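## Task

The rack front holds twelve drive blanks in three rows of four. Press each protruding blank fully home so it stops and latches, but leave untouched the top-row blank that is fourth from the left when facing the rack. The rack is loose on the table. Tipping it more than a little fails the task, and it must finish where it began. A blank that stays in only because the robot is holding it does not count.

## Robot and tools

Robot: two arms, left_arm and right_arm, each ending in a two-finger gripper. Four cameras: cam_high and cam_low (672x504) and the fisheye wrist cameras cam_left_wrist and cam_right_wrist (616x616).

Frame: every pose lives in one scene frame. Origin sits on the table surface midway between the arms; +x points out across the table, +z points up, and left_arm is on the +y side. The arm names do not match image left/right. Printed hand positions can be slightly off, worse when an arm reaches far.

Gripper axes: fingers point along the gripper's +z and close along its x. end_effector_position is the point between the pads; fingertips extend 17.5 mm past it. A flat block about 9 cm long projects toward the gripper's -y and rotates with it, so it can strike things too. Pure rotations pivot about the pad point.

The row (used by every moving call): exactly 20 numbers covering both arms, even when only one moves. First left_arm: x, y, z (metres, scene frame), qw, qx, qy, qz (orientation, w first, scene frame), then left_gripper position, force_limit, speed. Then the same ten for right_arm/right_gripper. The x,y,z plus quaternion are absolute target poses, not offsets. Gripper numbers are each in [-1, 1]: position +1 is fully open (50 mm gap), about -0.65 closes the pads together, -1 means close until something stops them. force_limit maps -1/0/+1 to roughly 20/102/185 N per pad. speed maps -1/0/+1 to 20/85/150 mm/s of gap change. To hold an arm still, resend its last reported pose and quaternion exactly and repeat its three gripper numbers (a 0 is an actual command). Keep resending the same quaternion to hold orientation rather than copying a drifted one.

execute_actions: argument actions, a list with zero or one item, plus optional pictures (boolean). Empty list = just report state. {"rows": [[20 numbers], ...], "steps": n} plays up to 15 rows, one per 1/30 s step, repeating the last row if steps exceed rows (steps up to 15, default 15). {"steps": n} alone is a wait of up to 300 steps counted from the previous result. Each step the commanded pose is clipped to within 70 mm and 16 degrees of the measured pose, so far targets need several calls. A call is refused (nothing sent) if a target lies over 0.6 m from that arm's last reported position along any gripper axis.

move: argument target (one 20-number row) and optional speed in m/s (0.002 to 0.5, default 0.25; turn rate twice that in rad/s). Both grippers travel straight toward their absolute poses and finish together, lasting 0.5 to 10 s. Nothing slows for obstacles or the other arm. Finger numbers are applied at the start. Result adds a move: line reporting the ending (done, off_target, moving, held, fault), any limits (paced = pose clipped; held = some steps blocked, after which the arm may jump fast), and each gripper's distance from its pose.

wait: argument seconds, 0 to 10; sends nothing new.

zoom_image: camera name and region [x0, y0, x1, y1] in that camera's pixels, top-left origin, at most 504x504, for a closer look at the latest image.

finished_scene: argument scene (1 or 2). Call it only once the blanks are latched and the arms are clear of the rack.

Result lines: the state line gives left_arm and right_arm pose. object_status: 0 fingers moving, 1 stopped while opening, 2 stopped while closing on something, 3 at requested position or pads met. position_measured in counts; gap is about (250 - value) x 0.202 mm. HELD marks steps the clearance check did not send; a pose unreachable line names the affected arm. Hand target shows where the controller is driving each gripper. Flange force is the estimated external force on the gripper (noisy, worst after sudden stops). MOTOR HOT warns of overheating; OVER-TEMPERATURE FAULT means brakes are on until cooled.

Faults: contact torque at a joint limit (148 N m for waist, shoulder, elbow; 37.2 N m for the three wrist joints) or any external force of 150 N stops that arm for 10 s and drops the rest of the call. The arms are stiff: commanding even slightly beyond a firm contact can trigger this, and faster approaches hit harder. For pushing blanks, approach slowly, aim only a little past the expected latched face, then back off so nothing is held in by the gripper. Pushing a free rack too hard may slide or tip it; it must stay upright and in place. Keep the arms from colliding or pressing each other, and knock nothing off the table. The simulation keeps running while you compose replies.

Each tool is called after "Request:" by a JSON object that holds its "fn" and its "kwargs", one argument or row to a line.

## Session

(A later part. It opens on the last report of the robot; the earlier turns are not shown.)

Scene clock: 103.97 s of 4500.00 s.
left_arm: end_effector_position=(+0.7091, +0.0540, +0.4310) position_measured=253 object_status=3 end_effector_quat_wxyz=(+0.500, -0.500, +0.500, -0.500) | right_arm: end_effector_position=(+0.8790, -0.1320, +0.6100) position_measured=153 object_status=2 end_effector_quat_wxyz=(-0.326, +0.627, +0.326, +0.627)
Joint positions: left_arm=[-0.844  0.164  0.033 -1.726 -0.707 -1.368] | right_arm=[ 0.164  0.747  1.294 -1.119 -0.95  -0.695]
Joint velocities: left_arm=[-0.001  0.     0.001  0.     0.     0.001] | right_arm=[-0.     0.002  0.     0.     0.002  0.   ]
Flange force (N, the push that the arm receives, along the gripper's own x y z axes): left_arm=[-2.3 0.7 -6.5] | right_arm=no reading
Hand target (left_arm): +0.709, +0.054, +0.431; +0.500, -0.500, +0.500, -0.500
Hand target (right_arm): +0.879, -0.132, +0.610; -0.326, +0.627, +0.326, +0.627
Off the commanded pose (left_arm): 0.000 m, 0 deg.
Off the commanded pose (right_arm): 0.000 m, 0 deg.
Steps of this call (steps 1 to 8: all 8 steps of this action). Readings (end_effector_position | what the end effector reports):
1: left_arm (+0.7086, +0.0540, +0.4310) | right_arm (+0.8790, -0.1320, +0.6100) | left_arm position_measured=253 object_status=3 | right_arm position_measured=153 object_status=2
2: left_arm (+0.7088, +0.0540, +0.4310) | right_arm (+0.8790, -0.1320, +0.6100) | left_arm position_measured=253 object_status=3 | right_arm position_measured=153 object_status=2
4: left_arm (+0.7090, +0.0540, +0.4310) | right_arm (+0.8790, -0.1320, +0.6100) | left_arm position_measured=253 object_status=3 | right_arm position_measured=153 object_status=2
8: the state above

Request:
{"fn": "execute_actions", "kwargs": {
  "actions": [
    {"rows": [[0.7097, 0.054, 0.431, 0.5, -0.5, 0.5, -0.5, -1, 0, 0.5, 0.879, -0.132, 0.610, 0.3263, -0.6275, -0.3264, -0.6275, -1, 0.5, -0.3]], "steps": 8}
  ],
  "pictures": false
}}

Request:
{"fn": "execute_actions", "kwargs": {
  "actions": [
    {"rows": [[0.7102, 0.054, 0.431, 0.5, -0.5, 0.5, -0.5, -1, 0, 0.5, 0.879, -0.132, 0.610, 0.3263, -0.6275, -0.3264, -0.6275, -1, 0.5, -0.3]], "steps": 8}
  ],
  "pictures": false
}}

Scene clock: 107.57 s of 4500.00 s.
left_arm: end_effector_position=(+0.7097, +0.0540, +0.4310) position_measured=253 object_status=3 end_effector_quat_wxyz=(+0.500, -0.500, +0.500, -0.500) | right_arm: end_effector_position=(+0.8790, -0.1320, +0.6100) position_measured=153 object_status=2 end_effector_quat_wxyz=(-0.326, +0.627, +0.326, +0.627)
Joint positions: left_arm=[-0.844  0.165  0.034 -1.726 -0.706 -1.368] | right_arm=[ 0.164  0.747  1.294 -1.119 -0.95  -0.695]
Joint velocities: left_arm=[-0.001 -0.001  0.001 -0.     0.001 -0.001] | right_arm=[ 0.    -0.    -0.    -0.    -0.001  0.001]
Flange force (N, the push that the arm receives, along the gripper's own x y z axes): left_arm=[-1.3 1.6 -6.9] | right_arm=no reading
Hand target (left_arm): +0.710, +0.054, +0.431; +0.500, -0.500, +0.500, -0.500
Hand target (right_arm): +0.879, -0.132, +0.610; -0.326, +0.627, +0.326, +0.627
Off the commanded pose (left_arm): 0.000 m, 0 deg.
Off the commanded pose (right_arm): 0.000 m, 0 deg.
Steps of this call (steps 1 to 90: nothing new was sent; then 0.33 s passed at rest; steps 91 to 98: all 8 steps of this action). Readings (end_effector_position | what the end effector reports):
91: left_arm (+0.7091, +0.0540, +0.4310) | right_arm (+0.8790, -0.1320, +0.6100) | left_arm position_measured=253 object_status=3 | right_arm position_measured=153 object_status=2
92: left_arm (+0.7093, +0.0540, +0.4310) | right_arm (+0.8790, -0.1320, +0.6100) | left_arm position_measured=253 object_status=3 | right_arm position_measured=153 object_status=2
94: left_arm (+0.7096, +0.0540, +0.4310) | right_arm (+0.8790, -0.1320, +0.6100) | left_arm position_measured=253 object_status=3 | right_arm position_measured=153 object_status=2
98: the state above

Scene clock: 107.83 s of 4500.00 s.
left_arm: end_effector_position=(+0.7102, +0.0540, +0.4310) position_measured=253 object_status=3 end_effector_quat_wxyz=(+0.500, -0.500, +0.500, -0.500) | right_arm: end_effector_position=(+0.8790, -0.1320, +0.6100) position_measured=153 object_status=2 end_effector_quat_wxyz=(-0.326, +0.627, +0.326, +0.627)
Joint positions: left_arm=[-0.843  0.166  0.035 -1.726 -0.706 -1.369] | right_arm=[ 0.164  0.747  1.294 -1.119 -0.95  -0.695]
Joint velocities: left_arm=[ 0.001 -0.001  0.    -0.     0.     0.   ] | right_arm=[ 0.     0.002 -0.     0.    -0.002  0.   ]
Flange force (N, the push that the arm receives, along the gripper's own x y z axes): left_arm=[-1.9 1.6 -6.8] | right_arm=no reading
Hand target (left_arm): +0.710, +0.054, +0.431; +0.500, -0.500, +0.500, -0.500
Hand target (right_arm): +0.879, -0.132, +0.610; -0.326, +0.627, +0.326, +0.627
Off the commanded pose (left_arm): 0.000 m, 0 deg.
Off the commanded pose (right_arm): 0.000 m, 0 deg.
Steps of this call (steps 1 to 8: all 8 steps of this action). Readings (end_effector_position | what the end effector reports):
1: left_arm (+0.7097, +0.0540, +0.4310) | right_arm (+0.8790, -0.1320, +0.6100) | left_arm position_measured=253 object_status=3 | right_arm position_measured=153 object_status=2
2: left_arm (+0.7099, +0.0540, +0.4310) | right_arm (+0.8790, -0.1320, +0.6100) | left_arm position_measured=253 object_status=3 | right_arm position_measured=153 object_status=2
4: left_arm (+0.7101, +0.0540, +0.4310) | right_arm (+0.8790, -0.1320, +0.6100) | left_arm position_measured=253 object_status=3 | right_arm position_measured=153 object_status=2
8: the state above

Request:
{"fn": "execute_actions", "kwargs": {
  "actions": [
    {"rows": [[0.7108, 0.054, 0.431, 0.5, -0.5, 0.5, -0.5, -1, 0, 0.5, 0.879, -0.132, 0.610, 0.3263, -0.6275, -0.3264, -0.6275, -1, 0.5, -0.3]], "steps": 8}
  ],
  "pictures": false
}}

Request:
{"fn": "execute_actions", "kwargs": {
  "actions": [
    {"rows": [[0.7112, 0.054, 0.431, 0.5, -0.5, 0.5, -0.5, -1, 0, 0.5, 0.879, -0.132, 0.610, 0.3263, -0.6275, -0.3264, -0.6275, -1, 0.5, -0.3]], "steps": 8}
  ],
  "pictures": false
}}

Scene clock: 111.70 s of 4500.00 s.
left_arm: end_effector_position=(+0.7108, +0.0540, +0.4310) position_measured=253 object_status=3 end_effector_quat_wxyz=(+0.500, -0.500, +0.500, -0.500) | right_arm: end_effector_position=(+0.8790, -0.1320, +0.6100) position_measured=153 object_status=2 end_effector_quat_wxyz=(-0.326, +0.627, +0.326, +0.627)
Joint positions: left_arm=[-0.842  0.167  0.036 -1.726 -0.705 -1.369] | right_arm=[ 0.164  0.747  1.294 -1.119 -0.95  -0.695]
Joint velocities: left_arm=[-0.    -0.001  0.001 -0.001 -0.     0.   ] | right_arm=[-0.    -0.001  0.     0.    -0.    -0.001]
Flange force (N, the push that the arm receives, along the gripper's own x y z axes): left_arm=[-1.2 1.9 -4.9] | right_arm=no reading
Hand target (left_arm): +0.711, +0.054, +0.431; +0.500, -0.500, +0.500, -0.500
Hand target (right_arm): +0.879, -0.132, +0.610; -0.326, +0.627, +0.326, +0.627
Off the commanded pose (left_arm): 0.000 m, 0 deg.
Off the commanded pose (right_arm): 0.000 m, 0 deg.
Steps of this call (steps 1 to 90: nothing new was sent; then 0.60 s passed at rest; steps 91 to 98: all 8 steps of this action). Readings (end_effector_position | what the end effector reports):
91: left_arm (+0.7102, +0.0540, +0.4310) | right_arm (+0.8790, -0.1320, +0.6100) | left_arm position_measured=253 object_status=3 | right_arm position_measured=153 object_status=2
92: left_arm (+0.7104, +0.0540, +0.4310) | right_arm (+0.8790, -0.1320, +0.6100) | left_arm position_measured=253 object_status=3 | right_arm position_measured=153 object_status=2
94: left_arm (+0.7107, +0.0540, +0.4310) | right_arm (+0.8790, -0.1320, +0.6100) | left_arm position_measured=253 object_status=3 | right_arm position_measured=153 object_status=2
98: the state above

Scene clock: 111.97 s of 4500.00 s.
left_arm: end_effector_position=(+0.7112, +0.0540, +0.4310) position_measured=253 object_status=3 end_effector_quat_wxyz=(+0.500, -0.500, +0.500, -0.500) | right_arm: end_effector_position=(+0.8790, -0.1320, +0.6100) position_measured=153 object_status=2 end_effector_quat_wxyz=(-0.326, +0.627, +0.326, +0.627)
Joint positions: left_arm=[-0.842  0.168  0.037 -1.726 -0.704 -1.369] | right_arm=[ 0.164  0.747  1.294 -1.119 -0.95  -0.695]
Joint velocities: left_arm=[-0.    -0.     0.001  0.001  0.001 -0.   ] | right_arm=[ 0.    -0.001 -0.     0.    -0.001  0.001]
Flange force (N, the push that the arm receives, along the gripper's own x y z axes): left_arm=[-2.5 2.1 -6.1] | right_arm=no reading
Hand target (left_arm): +0.711, +0.054, +0.431; +0.500, -0.500, +0.500, -0.500
Hand target (right_arm): +0.879, -0.132, +0.610; -0.326, +0.627, +0.326, +0.627
Off the commanded pose (left_arm): 0.000 m, 0 deg.
Off the commanded pose (right_arm): 0.000 m, 0 deg.
Steps of this call (steps 1 to 8: all 8 steps of this action). Readings (end_effector_position | what the end effector reports):
1: left_arm (+0.7108, +0.0540, +0.4310) | right_arm (+0.8790, -0.1320, +0.6100) | left_arm position_measured=253 object_status=3 | right_arm position_measured=153 object_status=2
2: left_arm (+0.7109, +0.0540, +0.4310) | right_arm (+0.8790, -0.1320, +0.6100) | left_arm position_measured=253 object_status=3 | right_arm position_measured=153 object_status=2
4: left_arm (+0.7111, +0.0540, +0.4310) | right_arm (+0.8790, -0.1320, +0.6100) | left_arm position_measured=253 object_status=3 | right_arm position_measured=153 object_status=2
8: the state above

Request:
{"fn": "execute_actions", "kwargs": {
  "actions": [
    {"rows": [[0.7117, 0.054, 0.431, 0.5, -0.5, 0.5, -0.5, -1, 0, 0.5, 0.879, -0.132, 0.610, 0.3263, -0.6275, -0.3264, -0.6275, -1, 0.5, -0.3]], "steps": 8}
  ],
  "pictures": false
}}

Request:
{"fn": "execute_actions", "kwargs": {
  "actions": [
    {"rows": [[0.7121, 0.054, 0.431, 0.5, -0.5, 0.5, -0.5, -1, 0, 0.5, 0.879, -0.132, 0.610, 0.3263, -0.6275, -0.3264, -0.6275, -1, 0.5, -0.3]], "steps": 8}
  ],
  "pictures": false
}}

Scene clock: 116.43 s of 4500.00 s.
left_arm: end_effector_position=(+0.7117, +0.0540, +0.4310) position_measured=253 object_status=3 end_effector_quat_wxyz=(+0.500, -0.500, +0.500, -0.500) | right_arm: end_effector_position=(+0.8790, -0.1320, +0.6100) position_measured=153 object_status=2 end_effector_quat_wxyz=(-0.326, +0.627, +0.326, +0.627)
Joint positions: left_arm=[-0.841  0.168  0.038 -1.726 -0.704 -1.369] | right_arm=[ 0.164  0.747  1.294 -1.119 -0.95  -0.695]
Joint velocities: left_arm=[ 0.002  0.     0.001  0.     0.    -0.001] | right_arm=[ 0.     0.001 -0.    -0.     0.001 -0.002]
Flange force (N, the push that the arm receives, along the gripper's own x y z axes): left_arm=[-0.5 1.1 -5.3] | right_arm=no reading
Hand target (left_arm): +0.712, +0.054, +0.431; +0.500, -0.500, +0.500, -0.500
Hand target (right_arm): +0.879, -0.132, +0.610; -0.326, +0.627, +0.326, +0.627
Off the commanded pose (left_arm): 0.000 m, 0 deg.
Off the commanded pose (right_arm): 0.000 m, 0 deg.
Steps of this call (steps 1 to 90: nothing new was sent; then 1.20 s passed at rest; steps 91 to 98: all 8 steps of this action). Readings (end_effector_position | what the end effector reports):
91: left_arm (+0.7112, +0.0540, +0.4310) | right_arm (+0.8790, -0.1320, +0.6100) | left_arm position_measured=253 object_status=3 | right_arm position_measured=153 object_status=2
92: left_arm (+0.7114, +0.0540, +0.4310) | right_arm (+0.8790, -0.1320, +0.6100) | left_arm position_measured=253 object_status=3 | right_arm position_measured=153 object_status=2
94: left_arm (+0.7116, +0.0540, +0.4310) | right_arm (+0.8790, -0.1320, +0.6100) | left_arm position_measured=253 object_status=3 | right_arm position_measured=153 object_status=2
98: the state above

Scene clock: 116.70 s of 4500.00 s.
left_arm: end_effector_position=(+0.7121, +0.0540, +0.4310) position_measured=253 object_status=3 end_effector_quat_wxyz=(+0.500, -0.500, +0.500, -0.500) | right_arm: end_effector_position=(+0.8790, -0.1320, +0.6100) position_measured=153 object_status=2 end_effector_quat_wxyz=(-0.326, +0.627, +0.326, +0.627)
Joint positions: left_arm=[-0.84   0.169  0.039 -1.726 -0.703 -1.369] | right_arm=[ 0.164  0.747  1.294 -1.119 -0.95  -0.695]
Joint velocities: left_arm=[ 0.002  0.001  0.    -0.001  0.    -0.001] | right_arm=[ 0.    -0.002  0.     0.     0.001  0.   ]
Flange force (N, the push that the arm receives, along the gripper's own x y z axes): left_arm=[-1.0 2.0 -6.0] | right_arm=no reading
Hand target (left_arm): +0.712, +0.054, +0.431; +0.500, -0.500, +0.500, -0.500
Hand target (right_arm): +0.879, -0.132, +0.610; -0.326, +0.627, +0.326, +0.627
Off the commanded pose (left_arm): 0.000 m, 0 deg.
Off the commanded pose (right_arm): 0.000 m, 0 deg.
Steps of this call (steps 1 to 8: all 8 steps of this action). Readings (end_effector_position | what the end effector reports):
1: left_arm (+0.7117, +0.0540, +0.4310) | right_arm (+0.8790, -0.1320, +0.6100) | left_arm position_measured=253 object_status=3 | right_arm position_measured=153 object_status=2
2: left_arm (+0.7118, +0.0540, +0.4310) | right_arm (+0.8790, -0.1320, +0.6100) | left_arm position_measured=253 object_status=3 | right_arm position_measured=153 object_status=2
4: left_arm (+0.7120, +0.0540, +0.4310) | right_arm (+0.8790, -0.1320, +0.6100) | left_arm position_measured=253 object_status=3 | right_arm position_measured=153 object_status=2
8: the state above

Request:
{"fn": "execute_actions", "kwargs": {
  "actions": [
    {"rows": [[0.7126, 0.054, 0.431, 0.5, -0.5, 0.5, -0.5, -1, 0, 0.5, 0.879, -0.132, 0.610, 0.3263, -0.6275, -0.3264, -0.6275, -1, 0.5, -0.3]], "steps": 8}
  ],
  "pictures": false
}}

Request:
{"fn": "execute_actions", "kwargs": {
  "actions": [
    {"rows": [[0.7130, 0.054, 0.431, 0.5, -0.5, 0.5, -0.5, -1, 0, 0.5, 0.879, -0.132, 0.610, 0.3263, -0.6275, -0.3264, -0.6275, -1, 0.5, -0.3]], "steps": 8}
  ],
  "pictures": false
}}

Scene clock: 122.00 s of 4500.00 s.
left_arm: end_effector_position=(+0.7126, +0.0540, +0.4310) position_measured=253 object_status=3 end_effector_quat_wxyz=(+0.500, -0.500, +0.500, -0.500) | right_arm: end_effector_position=(+0.8790, -0.1320, +0.6100) position_measured=153 object_status=2 end_effector_quat_wxyz=(-0.326, +0.627, +0.326, +0.627)
Joint positions: left_arm=[-0.84   0.17   0.04  -1.726 -0.703 -1.369] | right_arm=[ 0.164  0.747  1.294 -1.119 -0.95  -0.695]
Joint velocities: left_arm=[-0.     0.001  0.     0.     0.002 -0.   ] | right_arm=[-0.    -0.001 -0.     0.    -0.001  0.   ]
Flange force (N, the push that the arm receives, along the gripper's own x y z axes): left_arm=[-6.3 0.6 -39.0] | right_arm=no reading
Hand target (left_arm): +0.713, +0.054, +0.431; +0.500, -0.500, +0.500, -0.500
Hand target (right_arm): +0.879, -0.132, +0.610; -0.326, +0.627, +0.326, +0.627
Off the commanded pose (left_arm): 0.000 m, 0 deg.
Off the commanded pose (right_arm): 0.000 m, 0 deg.
Steps of this call (steps 1 to 90: nothing new was sent; then 2.03 s passed at rest; steps 91 to 98: all 8 steps of this action). Readings (end_effector_position | what the end effector reports):
91: left_arm (+0.7121, +0.0540, +0.4310) | right_arm (+0.8790, -0.1320, +0.6100) | left_arm position_measured=253 object_status=3 | right_arm position_measured=153 object_status=2
92: left_arm (+0.7123, +0.0540, +0.4310) | right_arm (+0.8790, -0.1320, +0.6100) | left_arm position_measured=253 object_status=3 | right_arm position_measured=153 object_status=2
94: left_arm (+0.7124, +0.0540, +0.4310) | right_arm (+0.8790, -0.1320, +0.6100) | left_arm position_measured=253 object_status=3 | right_arm position_measured=153 object_status=2
98: the state above

Scene clock: 122.27 s of 4500.00 s.
left_arm: end_effector_position=(+0.7130, +0.0540, +0.4310) position_measured=253 object_status=3 end_effector_quat_wxyz=(+0.500, -0.500, +0.500, -0.500) | right_arm: end_effector_position=(+0.8790, -0.1320, +0.6100) position_measured=153 object_status=2 end_effector_quat_wxyz=(-0.326, +0.627, +0.326, +0.627)
Joint positions: left_arm=[-0.839  0.171  0.041 -1.726 -0.702 -1.369] | right_arm=[ 0.164  0.747  1.294 -1.119 -0.95  -0.695]
Joint velocities: left_arm=[ 0.001  0.003  0.001 -0.001  0.001  0.001] | right_arm=[-0.    -0.     0.     0.     0.001  0.   ]
Flange force (N, the push that the arm receives, along the gripper's own x y z axes): left_arm=[-11.3 -0.1 -73.8] | right_arm=no reading
Hand target (left_arm): +0.713, +0.054, +0.431; +0.500, -0.500, +0.500, -0.500
Hand target (right_arm): +0.879, -0.132, +0.610; -0.326, +0.627, +0.326, +0.627
Off the commanded pose (left_arm): 0.000 m, 0 deg.
Off the commanded pose (right_arm): 0.000 m, 0 deg.
Steps of this call (steps 1 to 8: all 8 steps of this action). Readings (end_effector_position | what the end effector reports):
1: left_arm (+0.7126, +0.0540, +0.4310) | right_arm (+0.8790, -0.1320, +0.6100) | left_arm position_measured=253 object_status=3 | right_arm position_measured=153 object_status=2
2: left_arm (+0.7127, +0.0540, +0.4310) | right_arm (+0.8790, -0.1320, +0.6100) | left_arm position_measured=253 object_status=3 | right_arm position_measured=153 object_status=2
4: left_arm (+0.7129, +0.0540, +0.4310) | right_arm (+0.8790, -0.1320, +0.6100) | left_arm position_measured=253 object_status=3 | right_arm position_measured=153 object_status=2
8: the state above

Request:
{"fn": "move", "kwargs": {
  "target": [0.664, 0.054, 0.431, 0.5, -0.5, 0.5, -0.5, -1, 0, 0.5, 0.879, -0.132, 0.610, 0.3263, -0.6275, -0.3264, -0.6275, -1, 0.5, -0.3],
  "speed": 0.12
}}

Request:
{"fn": "move", "kwargs": {
  "target": [0.666, 0.054, 0.486, 0.5, -0.5, 0.5, -0.5, -1, 0, 0.5, 0.879, -0.132, 0.610, 0.3263, -0.6275, -0.3264, -0.6275, -1, 0.5, -0.3],
  "speed": 0.12
}}

Request:
{"fn": "move", "kwargs": {
  "target": [0.7108, 0.054, 0.486, 0.5, -0.5, 0.5, -0.5, -1, 0, 0.5, 0.879, -0.132, 0.610, 0.3263, -0.6275, -0.3264, -0.6275, -1, 0.5, -0.3],
  "speed": 0.04
}}

Scene clock: 129.37 s of 4500.00 s.
left_arm: end_effector_position=(+0.6640, +0.0540, +0.4309) position_measured=253 object_status=3 end_effector_quat_wxyz=(+0.500, -0.500, +0.500, -0.500) | right_arm: end_effector_position=(+0.8790, -0.1320, +0.6100) position_measured=153 object_status=2 end_effector_quat_wxyz=(-0.326, +0.627, +0.326, +0.627)
Joint positions: left_arm=[-0.907  0.082 -0.058 -1.717 -0.77  -1.368] | right_arm=[ 0.164  0.747  1.294 -1.119 -0.95  -0.695]
Joint velocities: left_arm=[-0.001 -0.001 -0.001 -0.001 -0.002 -0.003] | right_arm=[0.    0.002 0.    0.    0.001 0.001]
Flange force (N, the push that the arm receives, along the gripper's own x y z axes): left_arm=[0.6 1.7 3.3] | right_arm=no reading
Hand target (left_arm): +0.664, +0.054, +0.431; +0.500, -0.500, +0.500, -0.500
Hand target (right_arm): +0.879, -0.132, +0.610; -0.326, +0.627, +0.326, +0.627
Off the commanded pose (left_arm): 0.000 m, 0 deg.
Off the commanded pose (right_arm): 0.000 m, 0 deg.
After step 90, 3.27 s passed at rest.
move: done

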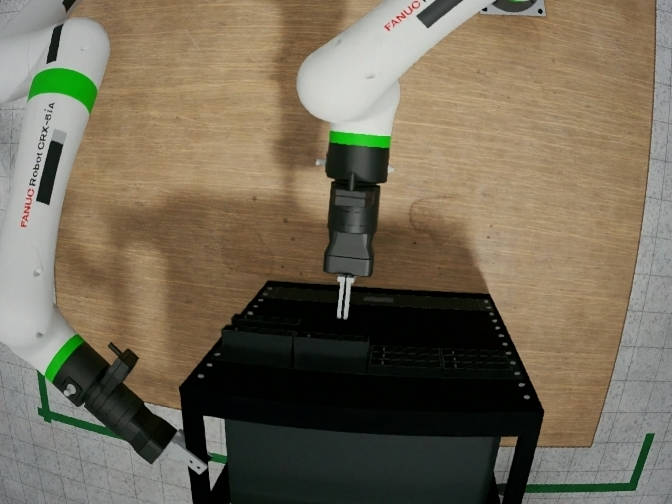

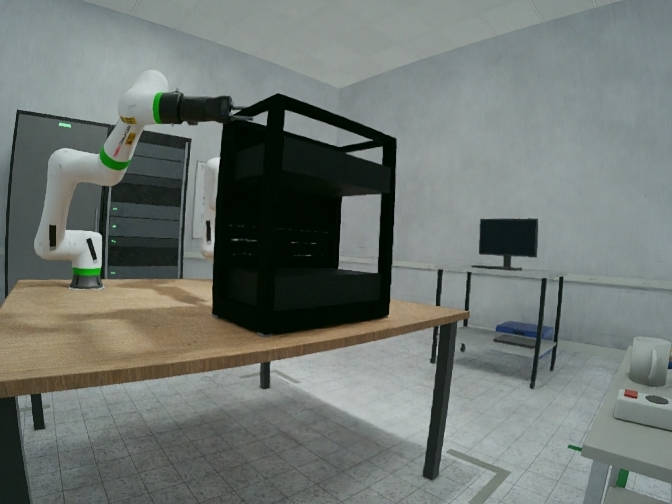

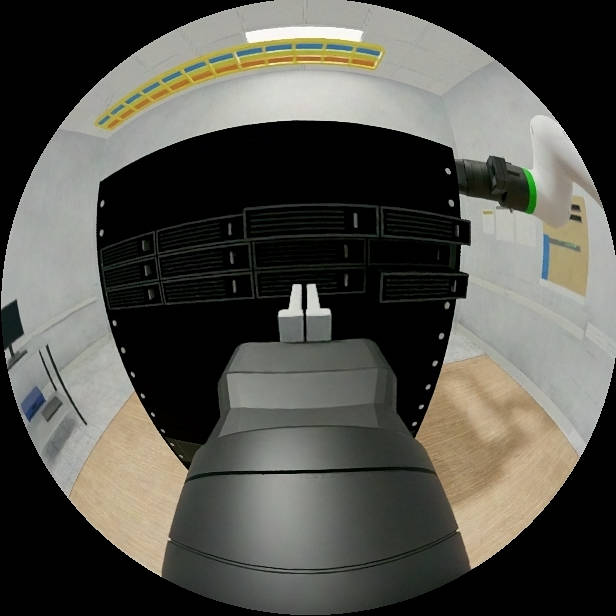

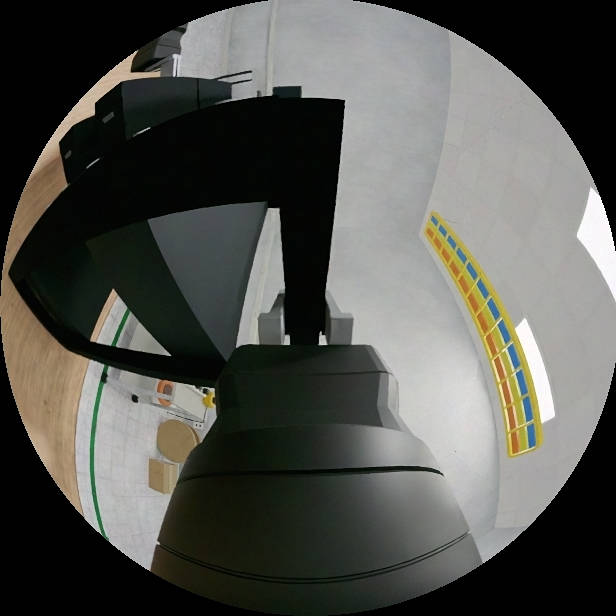

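Scene clock: 130.20 s of 4500.00 s.
left_arm: end_effector_position=(+0.6660, +0.0538, +0.4858) position_measured=253 object_status=3 end_effector_quat_wxyz=(+0.500, -0.500, +0.500, -0.500) | right_arm: end_effector_position=(+0.8790, -0.1320, +0.6100) position_measured=153 object_status=2 end_effector_quat_wxyz=(-0.326, +0.627, +0.326, +0.627)
Joint positions: left_arm=[-0.865  0.036  0.027 -1.581 -0.717 -1.557] | right_arm=[ 0.164  0.747  1.294 -1.119 -0.95  -0.695]
Joint velocities: left_arm=[ 0.002 -0.001  0.003  0.005  0.002 -0.005] | right_arm=[ 0.     0.001  0.001 -0.     0.002 -0.001]
Flange force (N, the push that the arm receives, along the gripper's own x y z axes): left_arm=[0.6 1.8 3.0] | right_arm=no reading
Hand target (left_arm): +0.666, +0.054, +0.486; +0.500, -0.500, +0.500, -0.500
Hand target (right_arm): +0.879, -0.132, +0.610; -0.326, +0.627, +0.326, +0.627
Off the commanded pose (left_arm): 0.000 m, 0 deg.
Off the commanded pose (right_arm): 0.000 m, 0 deg.
move: done

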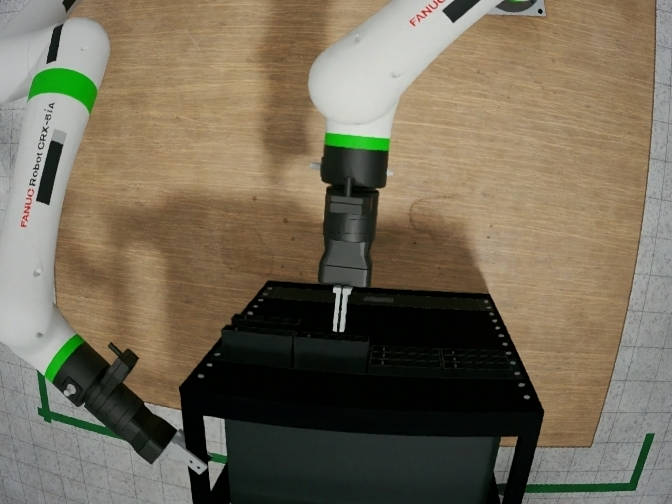

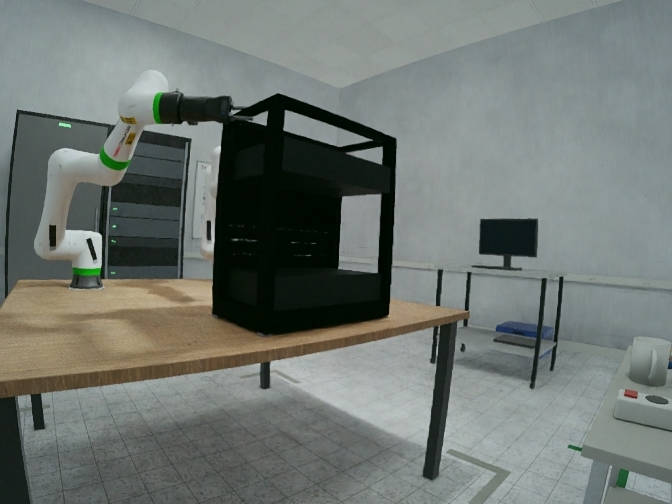

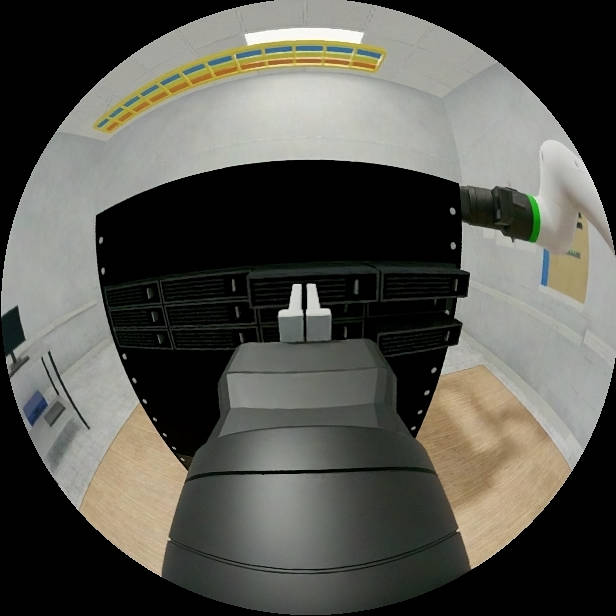

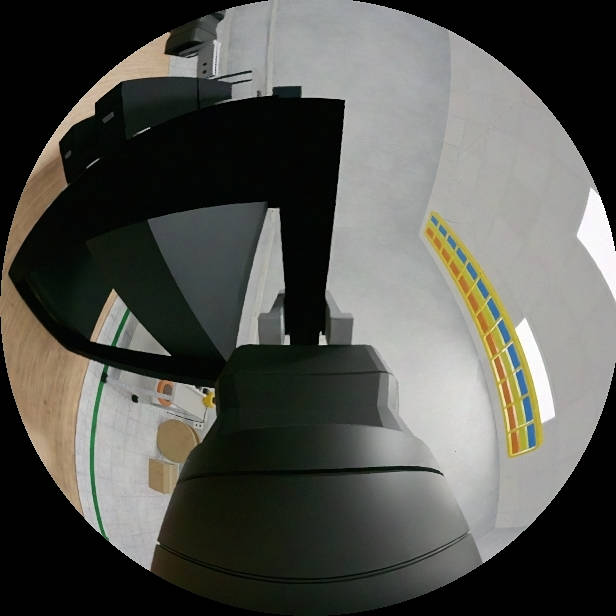

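Scene clock: 131.63 s of 4500.00 s.
left_arm: end_effector_position=(+0.7108, +0.0540, +0.4861) position_measured=253 object_status=3 end_effector_quat_wxyz=(+0.500, -0.500, +0.500, -0.500) | right_arm: end_effector_position=(+0.8790, -0.1320, +0.6100) position_measured=153 object_status=2 end_effector_quat_wxyz=(-0.326, +0.627, +0.326, +0.627)
Joint positions: left_arm=[-0.801  0.118  0.116 -1.574 -0.654 -1.566] | right_arm=[ 0.164  0.747  1.294 -1.119 -0.95  -0.695]
Joint velocities: left_arm=[ 0.    -0.     0.002  0.001  0.001 -0.   ] | right_arm=[ 0.     0.     0.    -0.     0.001 -0.   ]
Flange force (N, the push that the arm receives, along the gripper's own x y z axes): left_arm=[-3.0 2.4 -6.6] | right_arm=no reading
Hand target (left_arm): +0.711, +0.054, +0.486; +0.500, -0.500, +0.500, -0.500
Hand target (right_arm): +0.879, -0.132, +0.610; -0.326, +0.627, +0.326, +0.627
Off the commanded pose (left_arm): 0.000 m, 0 deg.
Off the commanded pose (right_arm): 0.000 m, 0 deg.
move: done

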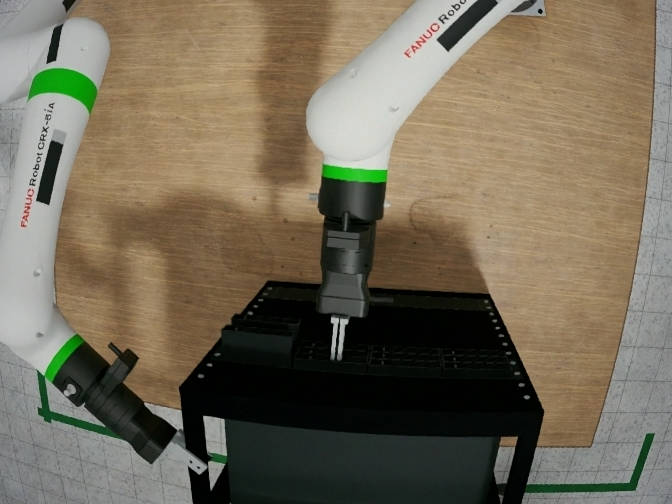

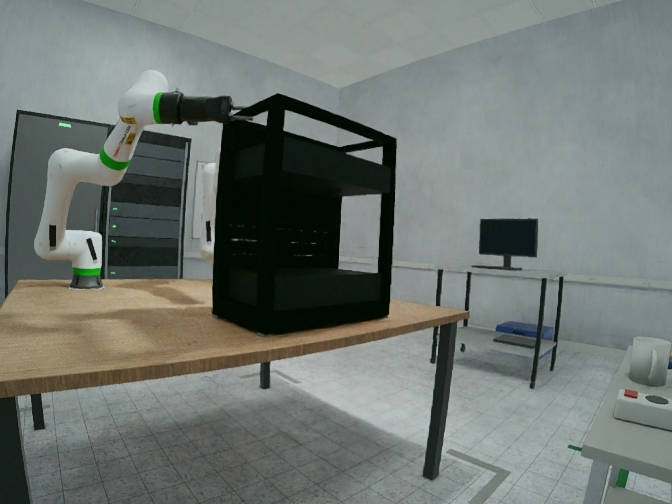

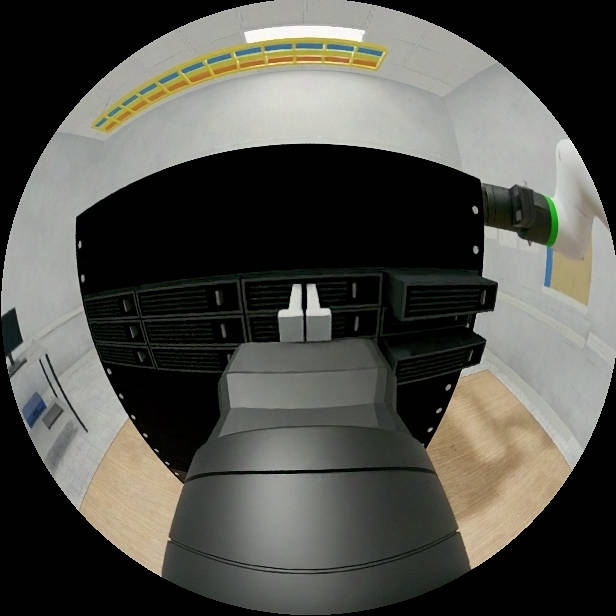

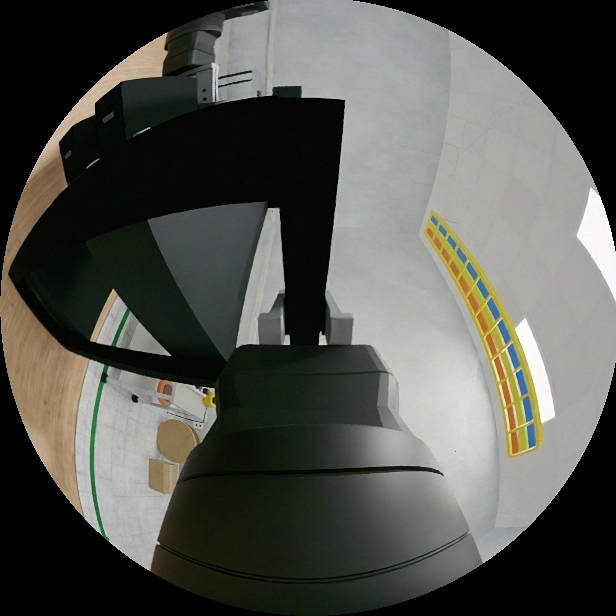

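Request:
{"fn": "execute_actions", "kwargs": {
  "actions": [
    {"rows": [[0.7113, 0.054, 0.488, 0.5, -0.5, 0.5, -0.5, -1, 0, 0.5, 0.879, -0.132, 0.610, 0.3263, -0.6275, -0.3264, -0.6275, -1, 0.5, -0.3]], "steps": 10}
  ],
  "pictures": false
}}

Request:
{"fn": "execute_actions", "kwargs": {
  "actions": [
    {"rows": [[0.7117, 0.054, 0.488, 0.5, -0.5, 0.5, -0.5, -1, 0, 0.5, 0.879, -0.132, 0.610, 0.3263, -0.6275, -0.3264, -0.6275, -1, 0.5, -0.3]], "steps": 8}
  ],
  "pictures": false
}}

Scene clock: 137.07 s of 4500.00 s.
left_arm: end_effector_position=(+0.7113, +0.0540, +0.4879) position_measured=253 object_status=3 end_effector_quat_wxyz=(+0.500, -0.500, +0.500, -0.500) | right_arm: end_effector_position=(+0.8790, -0.1320, +0.6100) position_measured=153 object_status=2 end_effector_quat_wxyz=(-0.326, +0.627, +0.326, +0.627)
Joint positions: left_arm=[-0.799  0.118  0.12  -1.568 -0.651 -1.574] | right_arm=[ 0.164  0.747  1.294 -1.119 -0.95  -0.695]
Joint velocities: left_arm=[-0.001 -0.     0.     0.001 -0.    -0.001] | right_arm=[-0.    -0.     0.    -0.    -0.     0.001]
Flange force (N, the push that the arm receives, along the gripper's own x y z axes): left_arm=[2.5 5.4 -3.0] | right_arm=no reading
Hand target (left_arm): +0.711, +0.054, +0.488; +0.500, -0.500, +0.500, -0.500
Hand target (right_arm): +0.879, -0.132, +0.610; -0.326, +0.627, +0.326, +0.627
Off the commanded pose (left_arm): 0.000 m, 0 deg.
Off the commanded pose (right_arm): 0.000 m, 0 deg.
Steps of this call (steps 1 to 90: nothing new was sent; then 2.10 s passed at rest; steps 91 to 100: all 10 steps of this action). Readings (end_effector_position | what the end effector reports):
91: left_arm (+0.7108, +0.0540, +0.4861) | right_arm (+0.8790, -0.1320, +0.6100) | left_arm position_measured=253 object_status=3 | right_arm position_measured=153 object_status=2
92: left_arm (+0.7110, +0.0539, +0.4866) | right_arm (+0.8790, -0.1320, +0.6100) | left_arm position_measured=253 object_status=3 | right_arm position_measured=153 object_status=2
94: left_arm (+0.7113, +0.0539, +0.4873) | right_arm (+0.8790, -0.1320, +0.6100) | left_arm position_measured=253 object_status=3 | right_arm position_measured=153 object_status=2
98: left_arm (+0.7113, +0.0539, +0.4878) | right_arm (+0.8790, -0.1320, +0.6100) | left_arm position_measured=253 object_status=3 | right_arm position_measured=153 object_status=2
100: the state above

Scene clock: 137.33 s of 4500.00 s.
left_arm: end_effector_position=(+0.7117, +0.0540, +0.4882) position_measured=253 object_status=3 end_effector_quat_wxyz=(+0.500, -0.500, +0.500, -0.500) | right_arm: end_effector_position=(+0.8790, -0.1320, +0.6100) position_measured=153 object_status=2 end_effector_quat_wxyz=(-0.326, +0.627, +0.326, +0.627)
Joint positions: left_arm=[-0.798  0.119  0.121 -1.568 -0.651 -1.574] | right_arm=[ 0.164  0.747  1.294 -1.119 -0.95  -0.695]
Joint velocities: left_arm=[ 0.     0.002  0.001 -0.001  0.001 -0.001] | right_arm=[-0.     0.    -0.    -0.    -0.001  0.   ]
Flange force (N, the push that the arm receives, along the gripper's own x y z axes): left_arm=[1.7 0.4 -6.0] | right_arm=no reading
Hand target (left_arm): +0.712, +0.054, +0.488; +0.500, -0.500, +0.500, -0.500
Hand target (right_arm): +0.879, -0.132, +0.610; -0.326, +0.627, +0.326, +0.627
Off the commanded pose (left_arm): 0.000 m, 0 deg.
Off the commanded pose (right_arm): 0.000 m, 0 deg.
Steps of this call (steps 1 to 8: all 8 steps of this action). Readings (end_effector_position | what the end effector reports):
1: left_arm (+0.7113, +0.0540, +0.4880) | right_arm (+0.8790, -0.1320, +0.6100) | left_arm position_measured=253 object_status=3 | right_arm position_measured=153 object_status=2
2: left_arm (+0.7114, +0.0540, +0.4881) | right_arm (+0.8790, -0.1320, +0.6100) | left_arm position_measured=253 object_status=3 | right_arm position_measured=153 object_status=2
4: left_arm (+0.7115, +0.0541, +0.4883) | right_arm (+0.8790, -0.1320, +0.6100) | left_arm position_measured=253 object_status=3 | right_arm position_measured=153 object_status=2
8: the state above

Request:
{"fn": "execute_actions", "kwargs": {
  "actions": [
    {"rows": [[0.7121, 0.054, 0.488, 0.5, -0.5, 0.5, -0.5, -1, 0, 0.5, 0.879, -0.132, 0.610, 0.3263, -0.6275, -0.3264, -0.6275, -1, 0.5, -0.3]], "steps": 8}
  ],
  "pictures": false
}}

Request:
{"fn": "execute_actions", "kwargs": {
  "actions": [
    {"rows": [[0.7124, 0.054, 0.488, 0.5, -0.5, 0.5, -0.5, -1, 0, 0.5, 0.879, -0.132, 0.610, 0.3263, -0.6275, -0.3264, -0.6275, -1, 0.5, -0.3]], "steps": 8}
  ],
  "pictures": false
}}

Scene clock: 140.67 s of 4500.00 s.
left_arm: end_effector_position=(+0.7121, +0.0540, +0.4880) position_measured=253 object_status=3 end_effector_quat_wxyz=(+0.500, -0.500, +0.500, -0.500) | right_arm: end_effector_position=(+0.8790, -0.1320, +0.6100) position_measured=153 object_status=2 end_effector_quat_wxyz=(-0.326, +0.627, +0.326, +0.627)
Joint positions: left_arm=[-0.798  0.119  0.122 -1.568 -0.65  -1.574] | right_arm=[ 0.164  0.747  1.294 -1.119 -0.95  -0.695]
Joint velocities: left_arm=[-0.001  0.002  0.001 -0.001  0.    -0.   ] | right_arm=[ 0.     0.    -0.     0.    -0.     0.002]
Flange force (N, the push that the arm receives, along the gripper's own x y z axes): left_arm=[0.1 0.1 -5.6] | right_arm=no reading
Hand target (left_arm): +0.712, +0.054, +0.488; +0.500, -0.500, +0.500, -0.500
Hand target (right_arm): +0.879, -0.132, +0.610; -0.326, +0.627, +0.326, +0.627
Off the commanded pose (left_arm): 0.000 m, 0 deg.
Off the commanded pose (right_arm): 0.000 m, 0 deg.
Steps of this call (steps 1 to 90: nothing new was sent; then 0.07 s passed at rest; steps 91 to 98: all 8 steps of this action). Readings (end_effector_position | what the end effector reports):
91: left_arm (+0.7117, +0.0540, +0.4880) | right_arm (+0.8790, -0.1320, +0.6100) | left_arm position_measured=253 object_status=3 | right_arm position_measured=153 object_status=2
92: left_arm (+0.7117, +0.0540, +0.4880) | right_arm (+0.8790, -0.1320, +0.6100) | left_arm position_measured=253 object_status=3 | right_arm position_measured=153 object_status=2
94: left_arm (+0.7119, +0.0540, +0.4879) | right_arm (+0.8790, -0.1320, +0.6100) | left_arm position_measured=253 object_status=3 | right_arm position_measured=153 object_status=2
98: the state above

Scene clock: 140.93 s of 4500.00 s.
left_arm: end_effector_position=(+0.7124, +0.0540, +0.4880) position_measured=253 object_status=3 end_effector_quat_wxyz=(+0.500, -0.500, +0.500, -0.500) | right_arm: end_effector_position=(+0.8790, -0.1320, +0.6100) position_measured=153 object_status=2 end_effector_quat_wxyz=(-0.326, +0.627, +0.326, +0.627)
Joint positions: left_arm=[-0.797  0.12   0.122 -1.568 -0.65  -1.574] | right_arm=[ 0.164  0.747  1.294 -1.119 -0.95  -0.695]
Joint velocities: left_arm=[-0.001  0.001  0.001  0.     0.     0.001] | right_arm=[ 0.  0. -0. -0.  0.  0.]
Flange force (N, the push that the arm receives, along the gripper's own x y z axes): left_arm=[-2.7 1.5 -27.4] | right_arm=no reading
Hand target (left_arm): +0.712, +0.054, +0.488; +0.500, -0.500, +0.500, -0.500
Hand target (right_arm): +0.879, -0.132, +0.610; -0.326, +0.627, +0.326, +0.627
Off the commanded pose (left_arm): 0.000 m, 0 deg.
Off the commanded pose (right_arm): 0.000 m, 0 deg.
Steps of this call (steps 1 to 8: all 8 steps of this action). Readings (end_effector_position | what the end effector reports):
1: left_arm (+0.7121, +0.0540, +0.4880) | right_arm (+0.8790, -0.1320, +0.6100) | left_arm position_measured=253 object_status=3 | right_arm position_measured=153 object_status=2
2: left_arm (+0.7122, +0.0540, +0.4880) | right_arm (+0.8790, -0.1320, +0.6100) | left_arm position_measured=253 object_status=3 | right_arm position_measured=153 object_status=2
4: left_arm (+0.7123, +0.0540, +0.4880) | right_arm (+0.8790, -0.1320, +0.6100) | left_arm position_measured=253 object_status=3 | right_arm position_measured=153 object_status=2
8: the state above

Request:
{"fn": "move", "kwargs": {
  "target": [0.664, 0.054, 0.488, 0.5, -0.5, 0.5, -0.5, -1, 0, 0.5, 0.879, -0.132, 0.610, 0.3263, -0.6275, -0.3264, -0.6275, -1, 0.5, -0.3],
  "speed": 0.1
}}

Scene clock: 157.03 s of 4500.00 s.
left_arm: end_effector_position=(+0.6640, +0.0540, +0.4879) position_measured=253 object_status=3 end_effector_quat_wxyz=(+0.500, -0.500, +0.500, -0.500) | right_arm: end_effector_position=(+0.8790, -0.1320, +0.6100) position_measured=153 object_status=2 end_effector_quat_wxyz=(-0.326, +0.627, +0.326, +0.627)
Joint positions: left_arm=[-0.866  0.03   0.026 -1.576 -0.719 -1.565] | right_arm=[ 0.164  0.747  1.294 -1.119 -0.95  -0.695]
Joint velocities: left_arm=[-0.002 -0.002 -0.001 -0.001 -0.001  0.001] | right_arm=[ 0.     0.002 -0.     0.    -0.001  0.   ]
Flange force (N, the push that the arm receives, along the gripper's own x y z axes): left_arm=[-0.9 2.7 1.2] | right_arm=no reading
Hand target (left_arm): +0.664, +0.054, +0.488; +0.500, -0.500, +0.500, -0.500
Hand target (right_arm): +0.879, -0.132, +0.610; -0.326, +0.627, +0.326, +0.627
Off the commanded pose (left_arm): 0.000 m, 0 deg.
Off the commanded pose (right_arm): 0.000 m, 0 deg.
After step 90, 12.23 s passed at rest.
move: done

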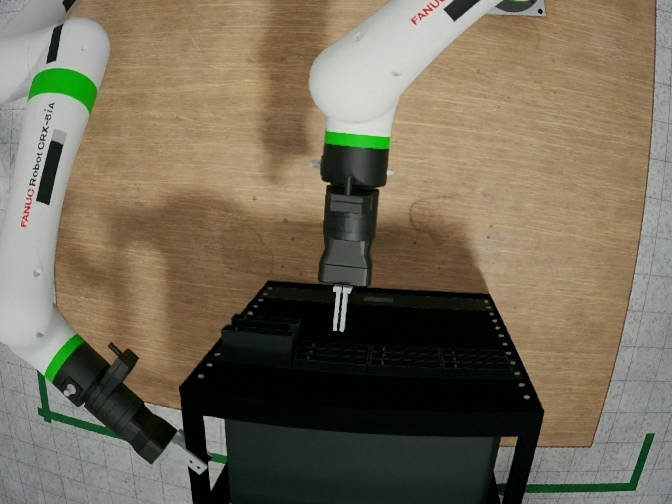

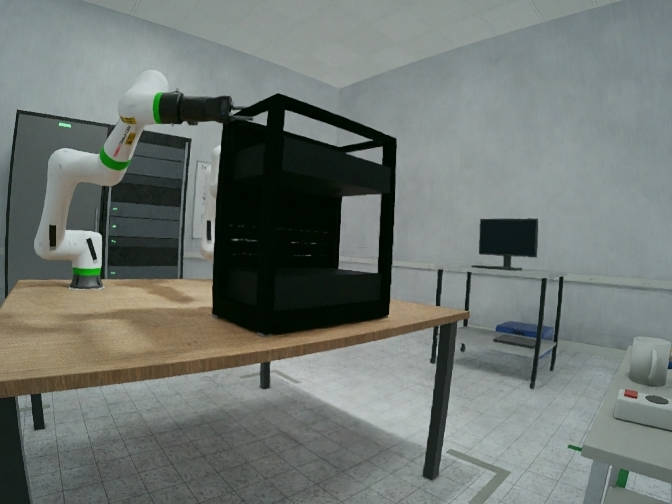

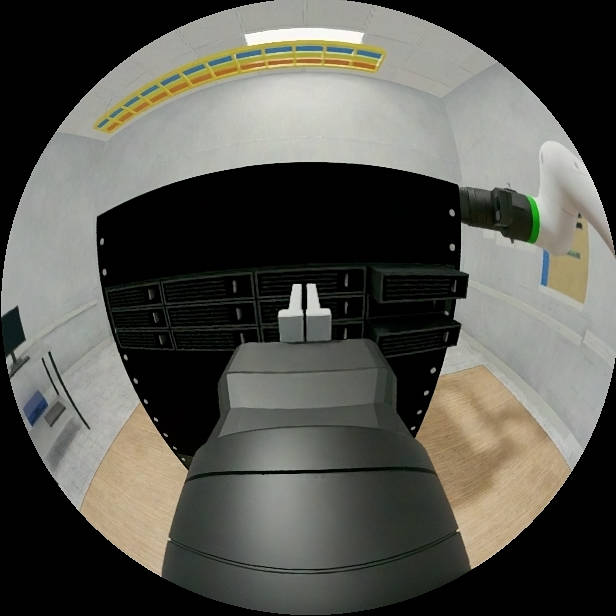

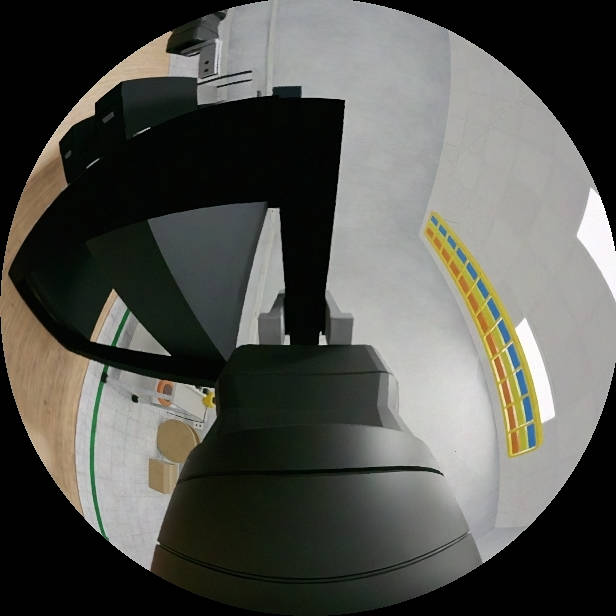

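Request:
{"fn": "move", "kwargs": {
  "target": [0.668, -0.057, 0.431, 0.5, -0.5, 0.5, -0.5, -1, 0, 0.5, 0.879, -0.132, 0.610, 0.3263, -0.6275, -0.3264, -0.6275, -1, 0.5, -0.3],
  "speed": 0.12
}}

Scene clock: 166.53 s of 4500.00 s.
left_arm: end_effector_position=(+0.6681, -0.0567, +0.4311) position_measured=253 object_status=3 end_effector_quat_wxyz=(+0.500, -0.500, +0.500, -0.500) | right_arm: end_effector_position=(+0.8790, -0.1320, +0.6100) position_measured=153 object_status=2 end_effector_quat_wxyz=(-0.326, +0.627, +0.326, +0.627)
Joint positions: left_arm=[-1.04   0.271  0.166 -1.655 -0.898 -1.437] | right_arm=[ 0.164  0.747  1.294 -1.119 -0.95  -0.695]
Joint velocities: left_arm=[-0.001  0.001  0.001  0.    -0.001 -0.001] | right_arm=[-0.     0.     0.    -0.    -0.001 -0.001]
Flange force (N, the push that the arm receives, along the gripper's own x y z axes): left_arm=[1.1 3.8 1.3] | right_arm=no reading
Hand target (left_arm): +0.668, -0.057, +0.431; +0.500, -0.500, +0.500, -0.500
Hand target (right_arm): +0.879, -0.132, +0.610; -0.326, +0.627, +0.326, +0.627
Off the commanded pose (left_arm): 0.000 m, 0 deg.
Off the commanded pose (right_arm): 0.000 m, 0 deg.
After step 90, 5.07 s passed at rest.
move: done

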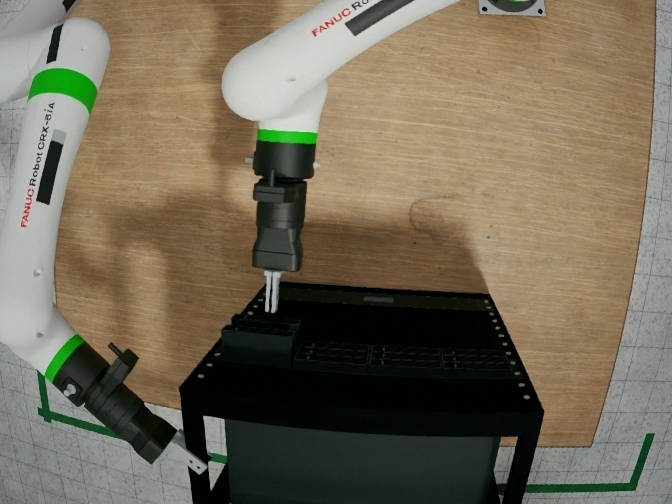

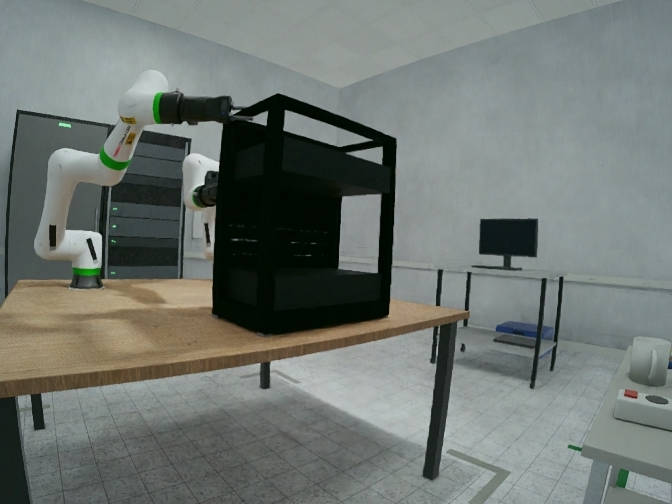

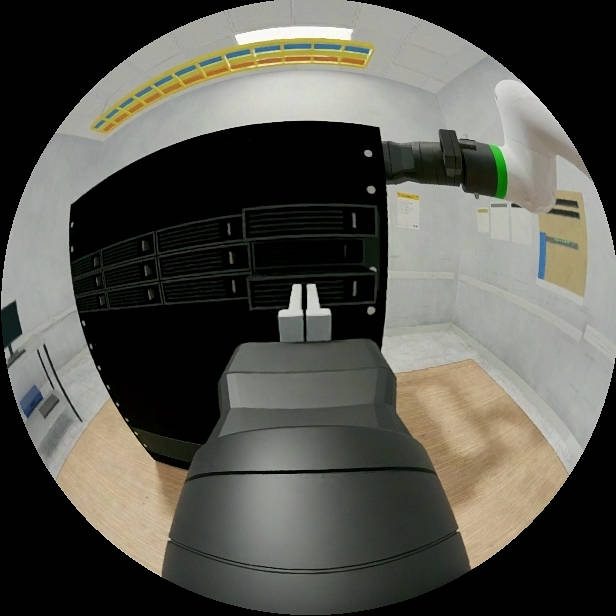

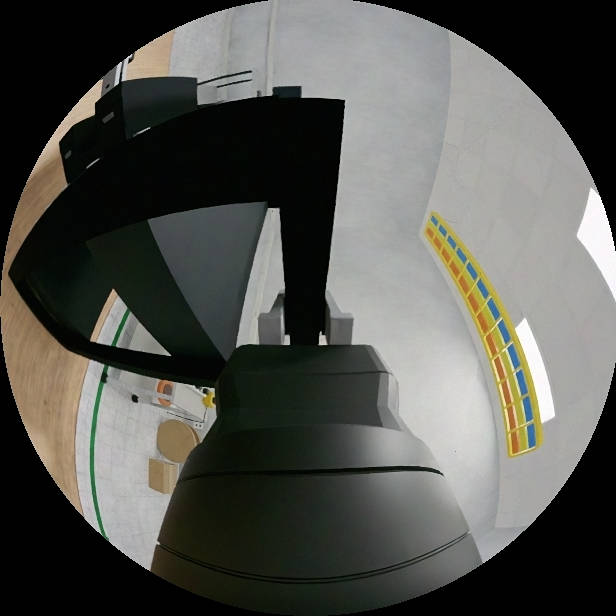

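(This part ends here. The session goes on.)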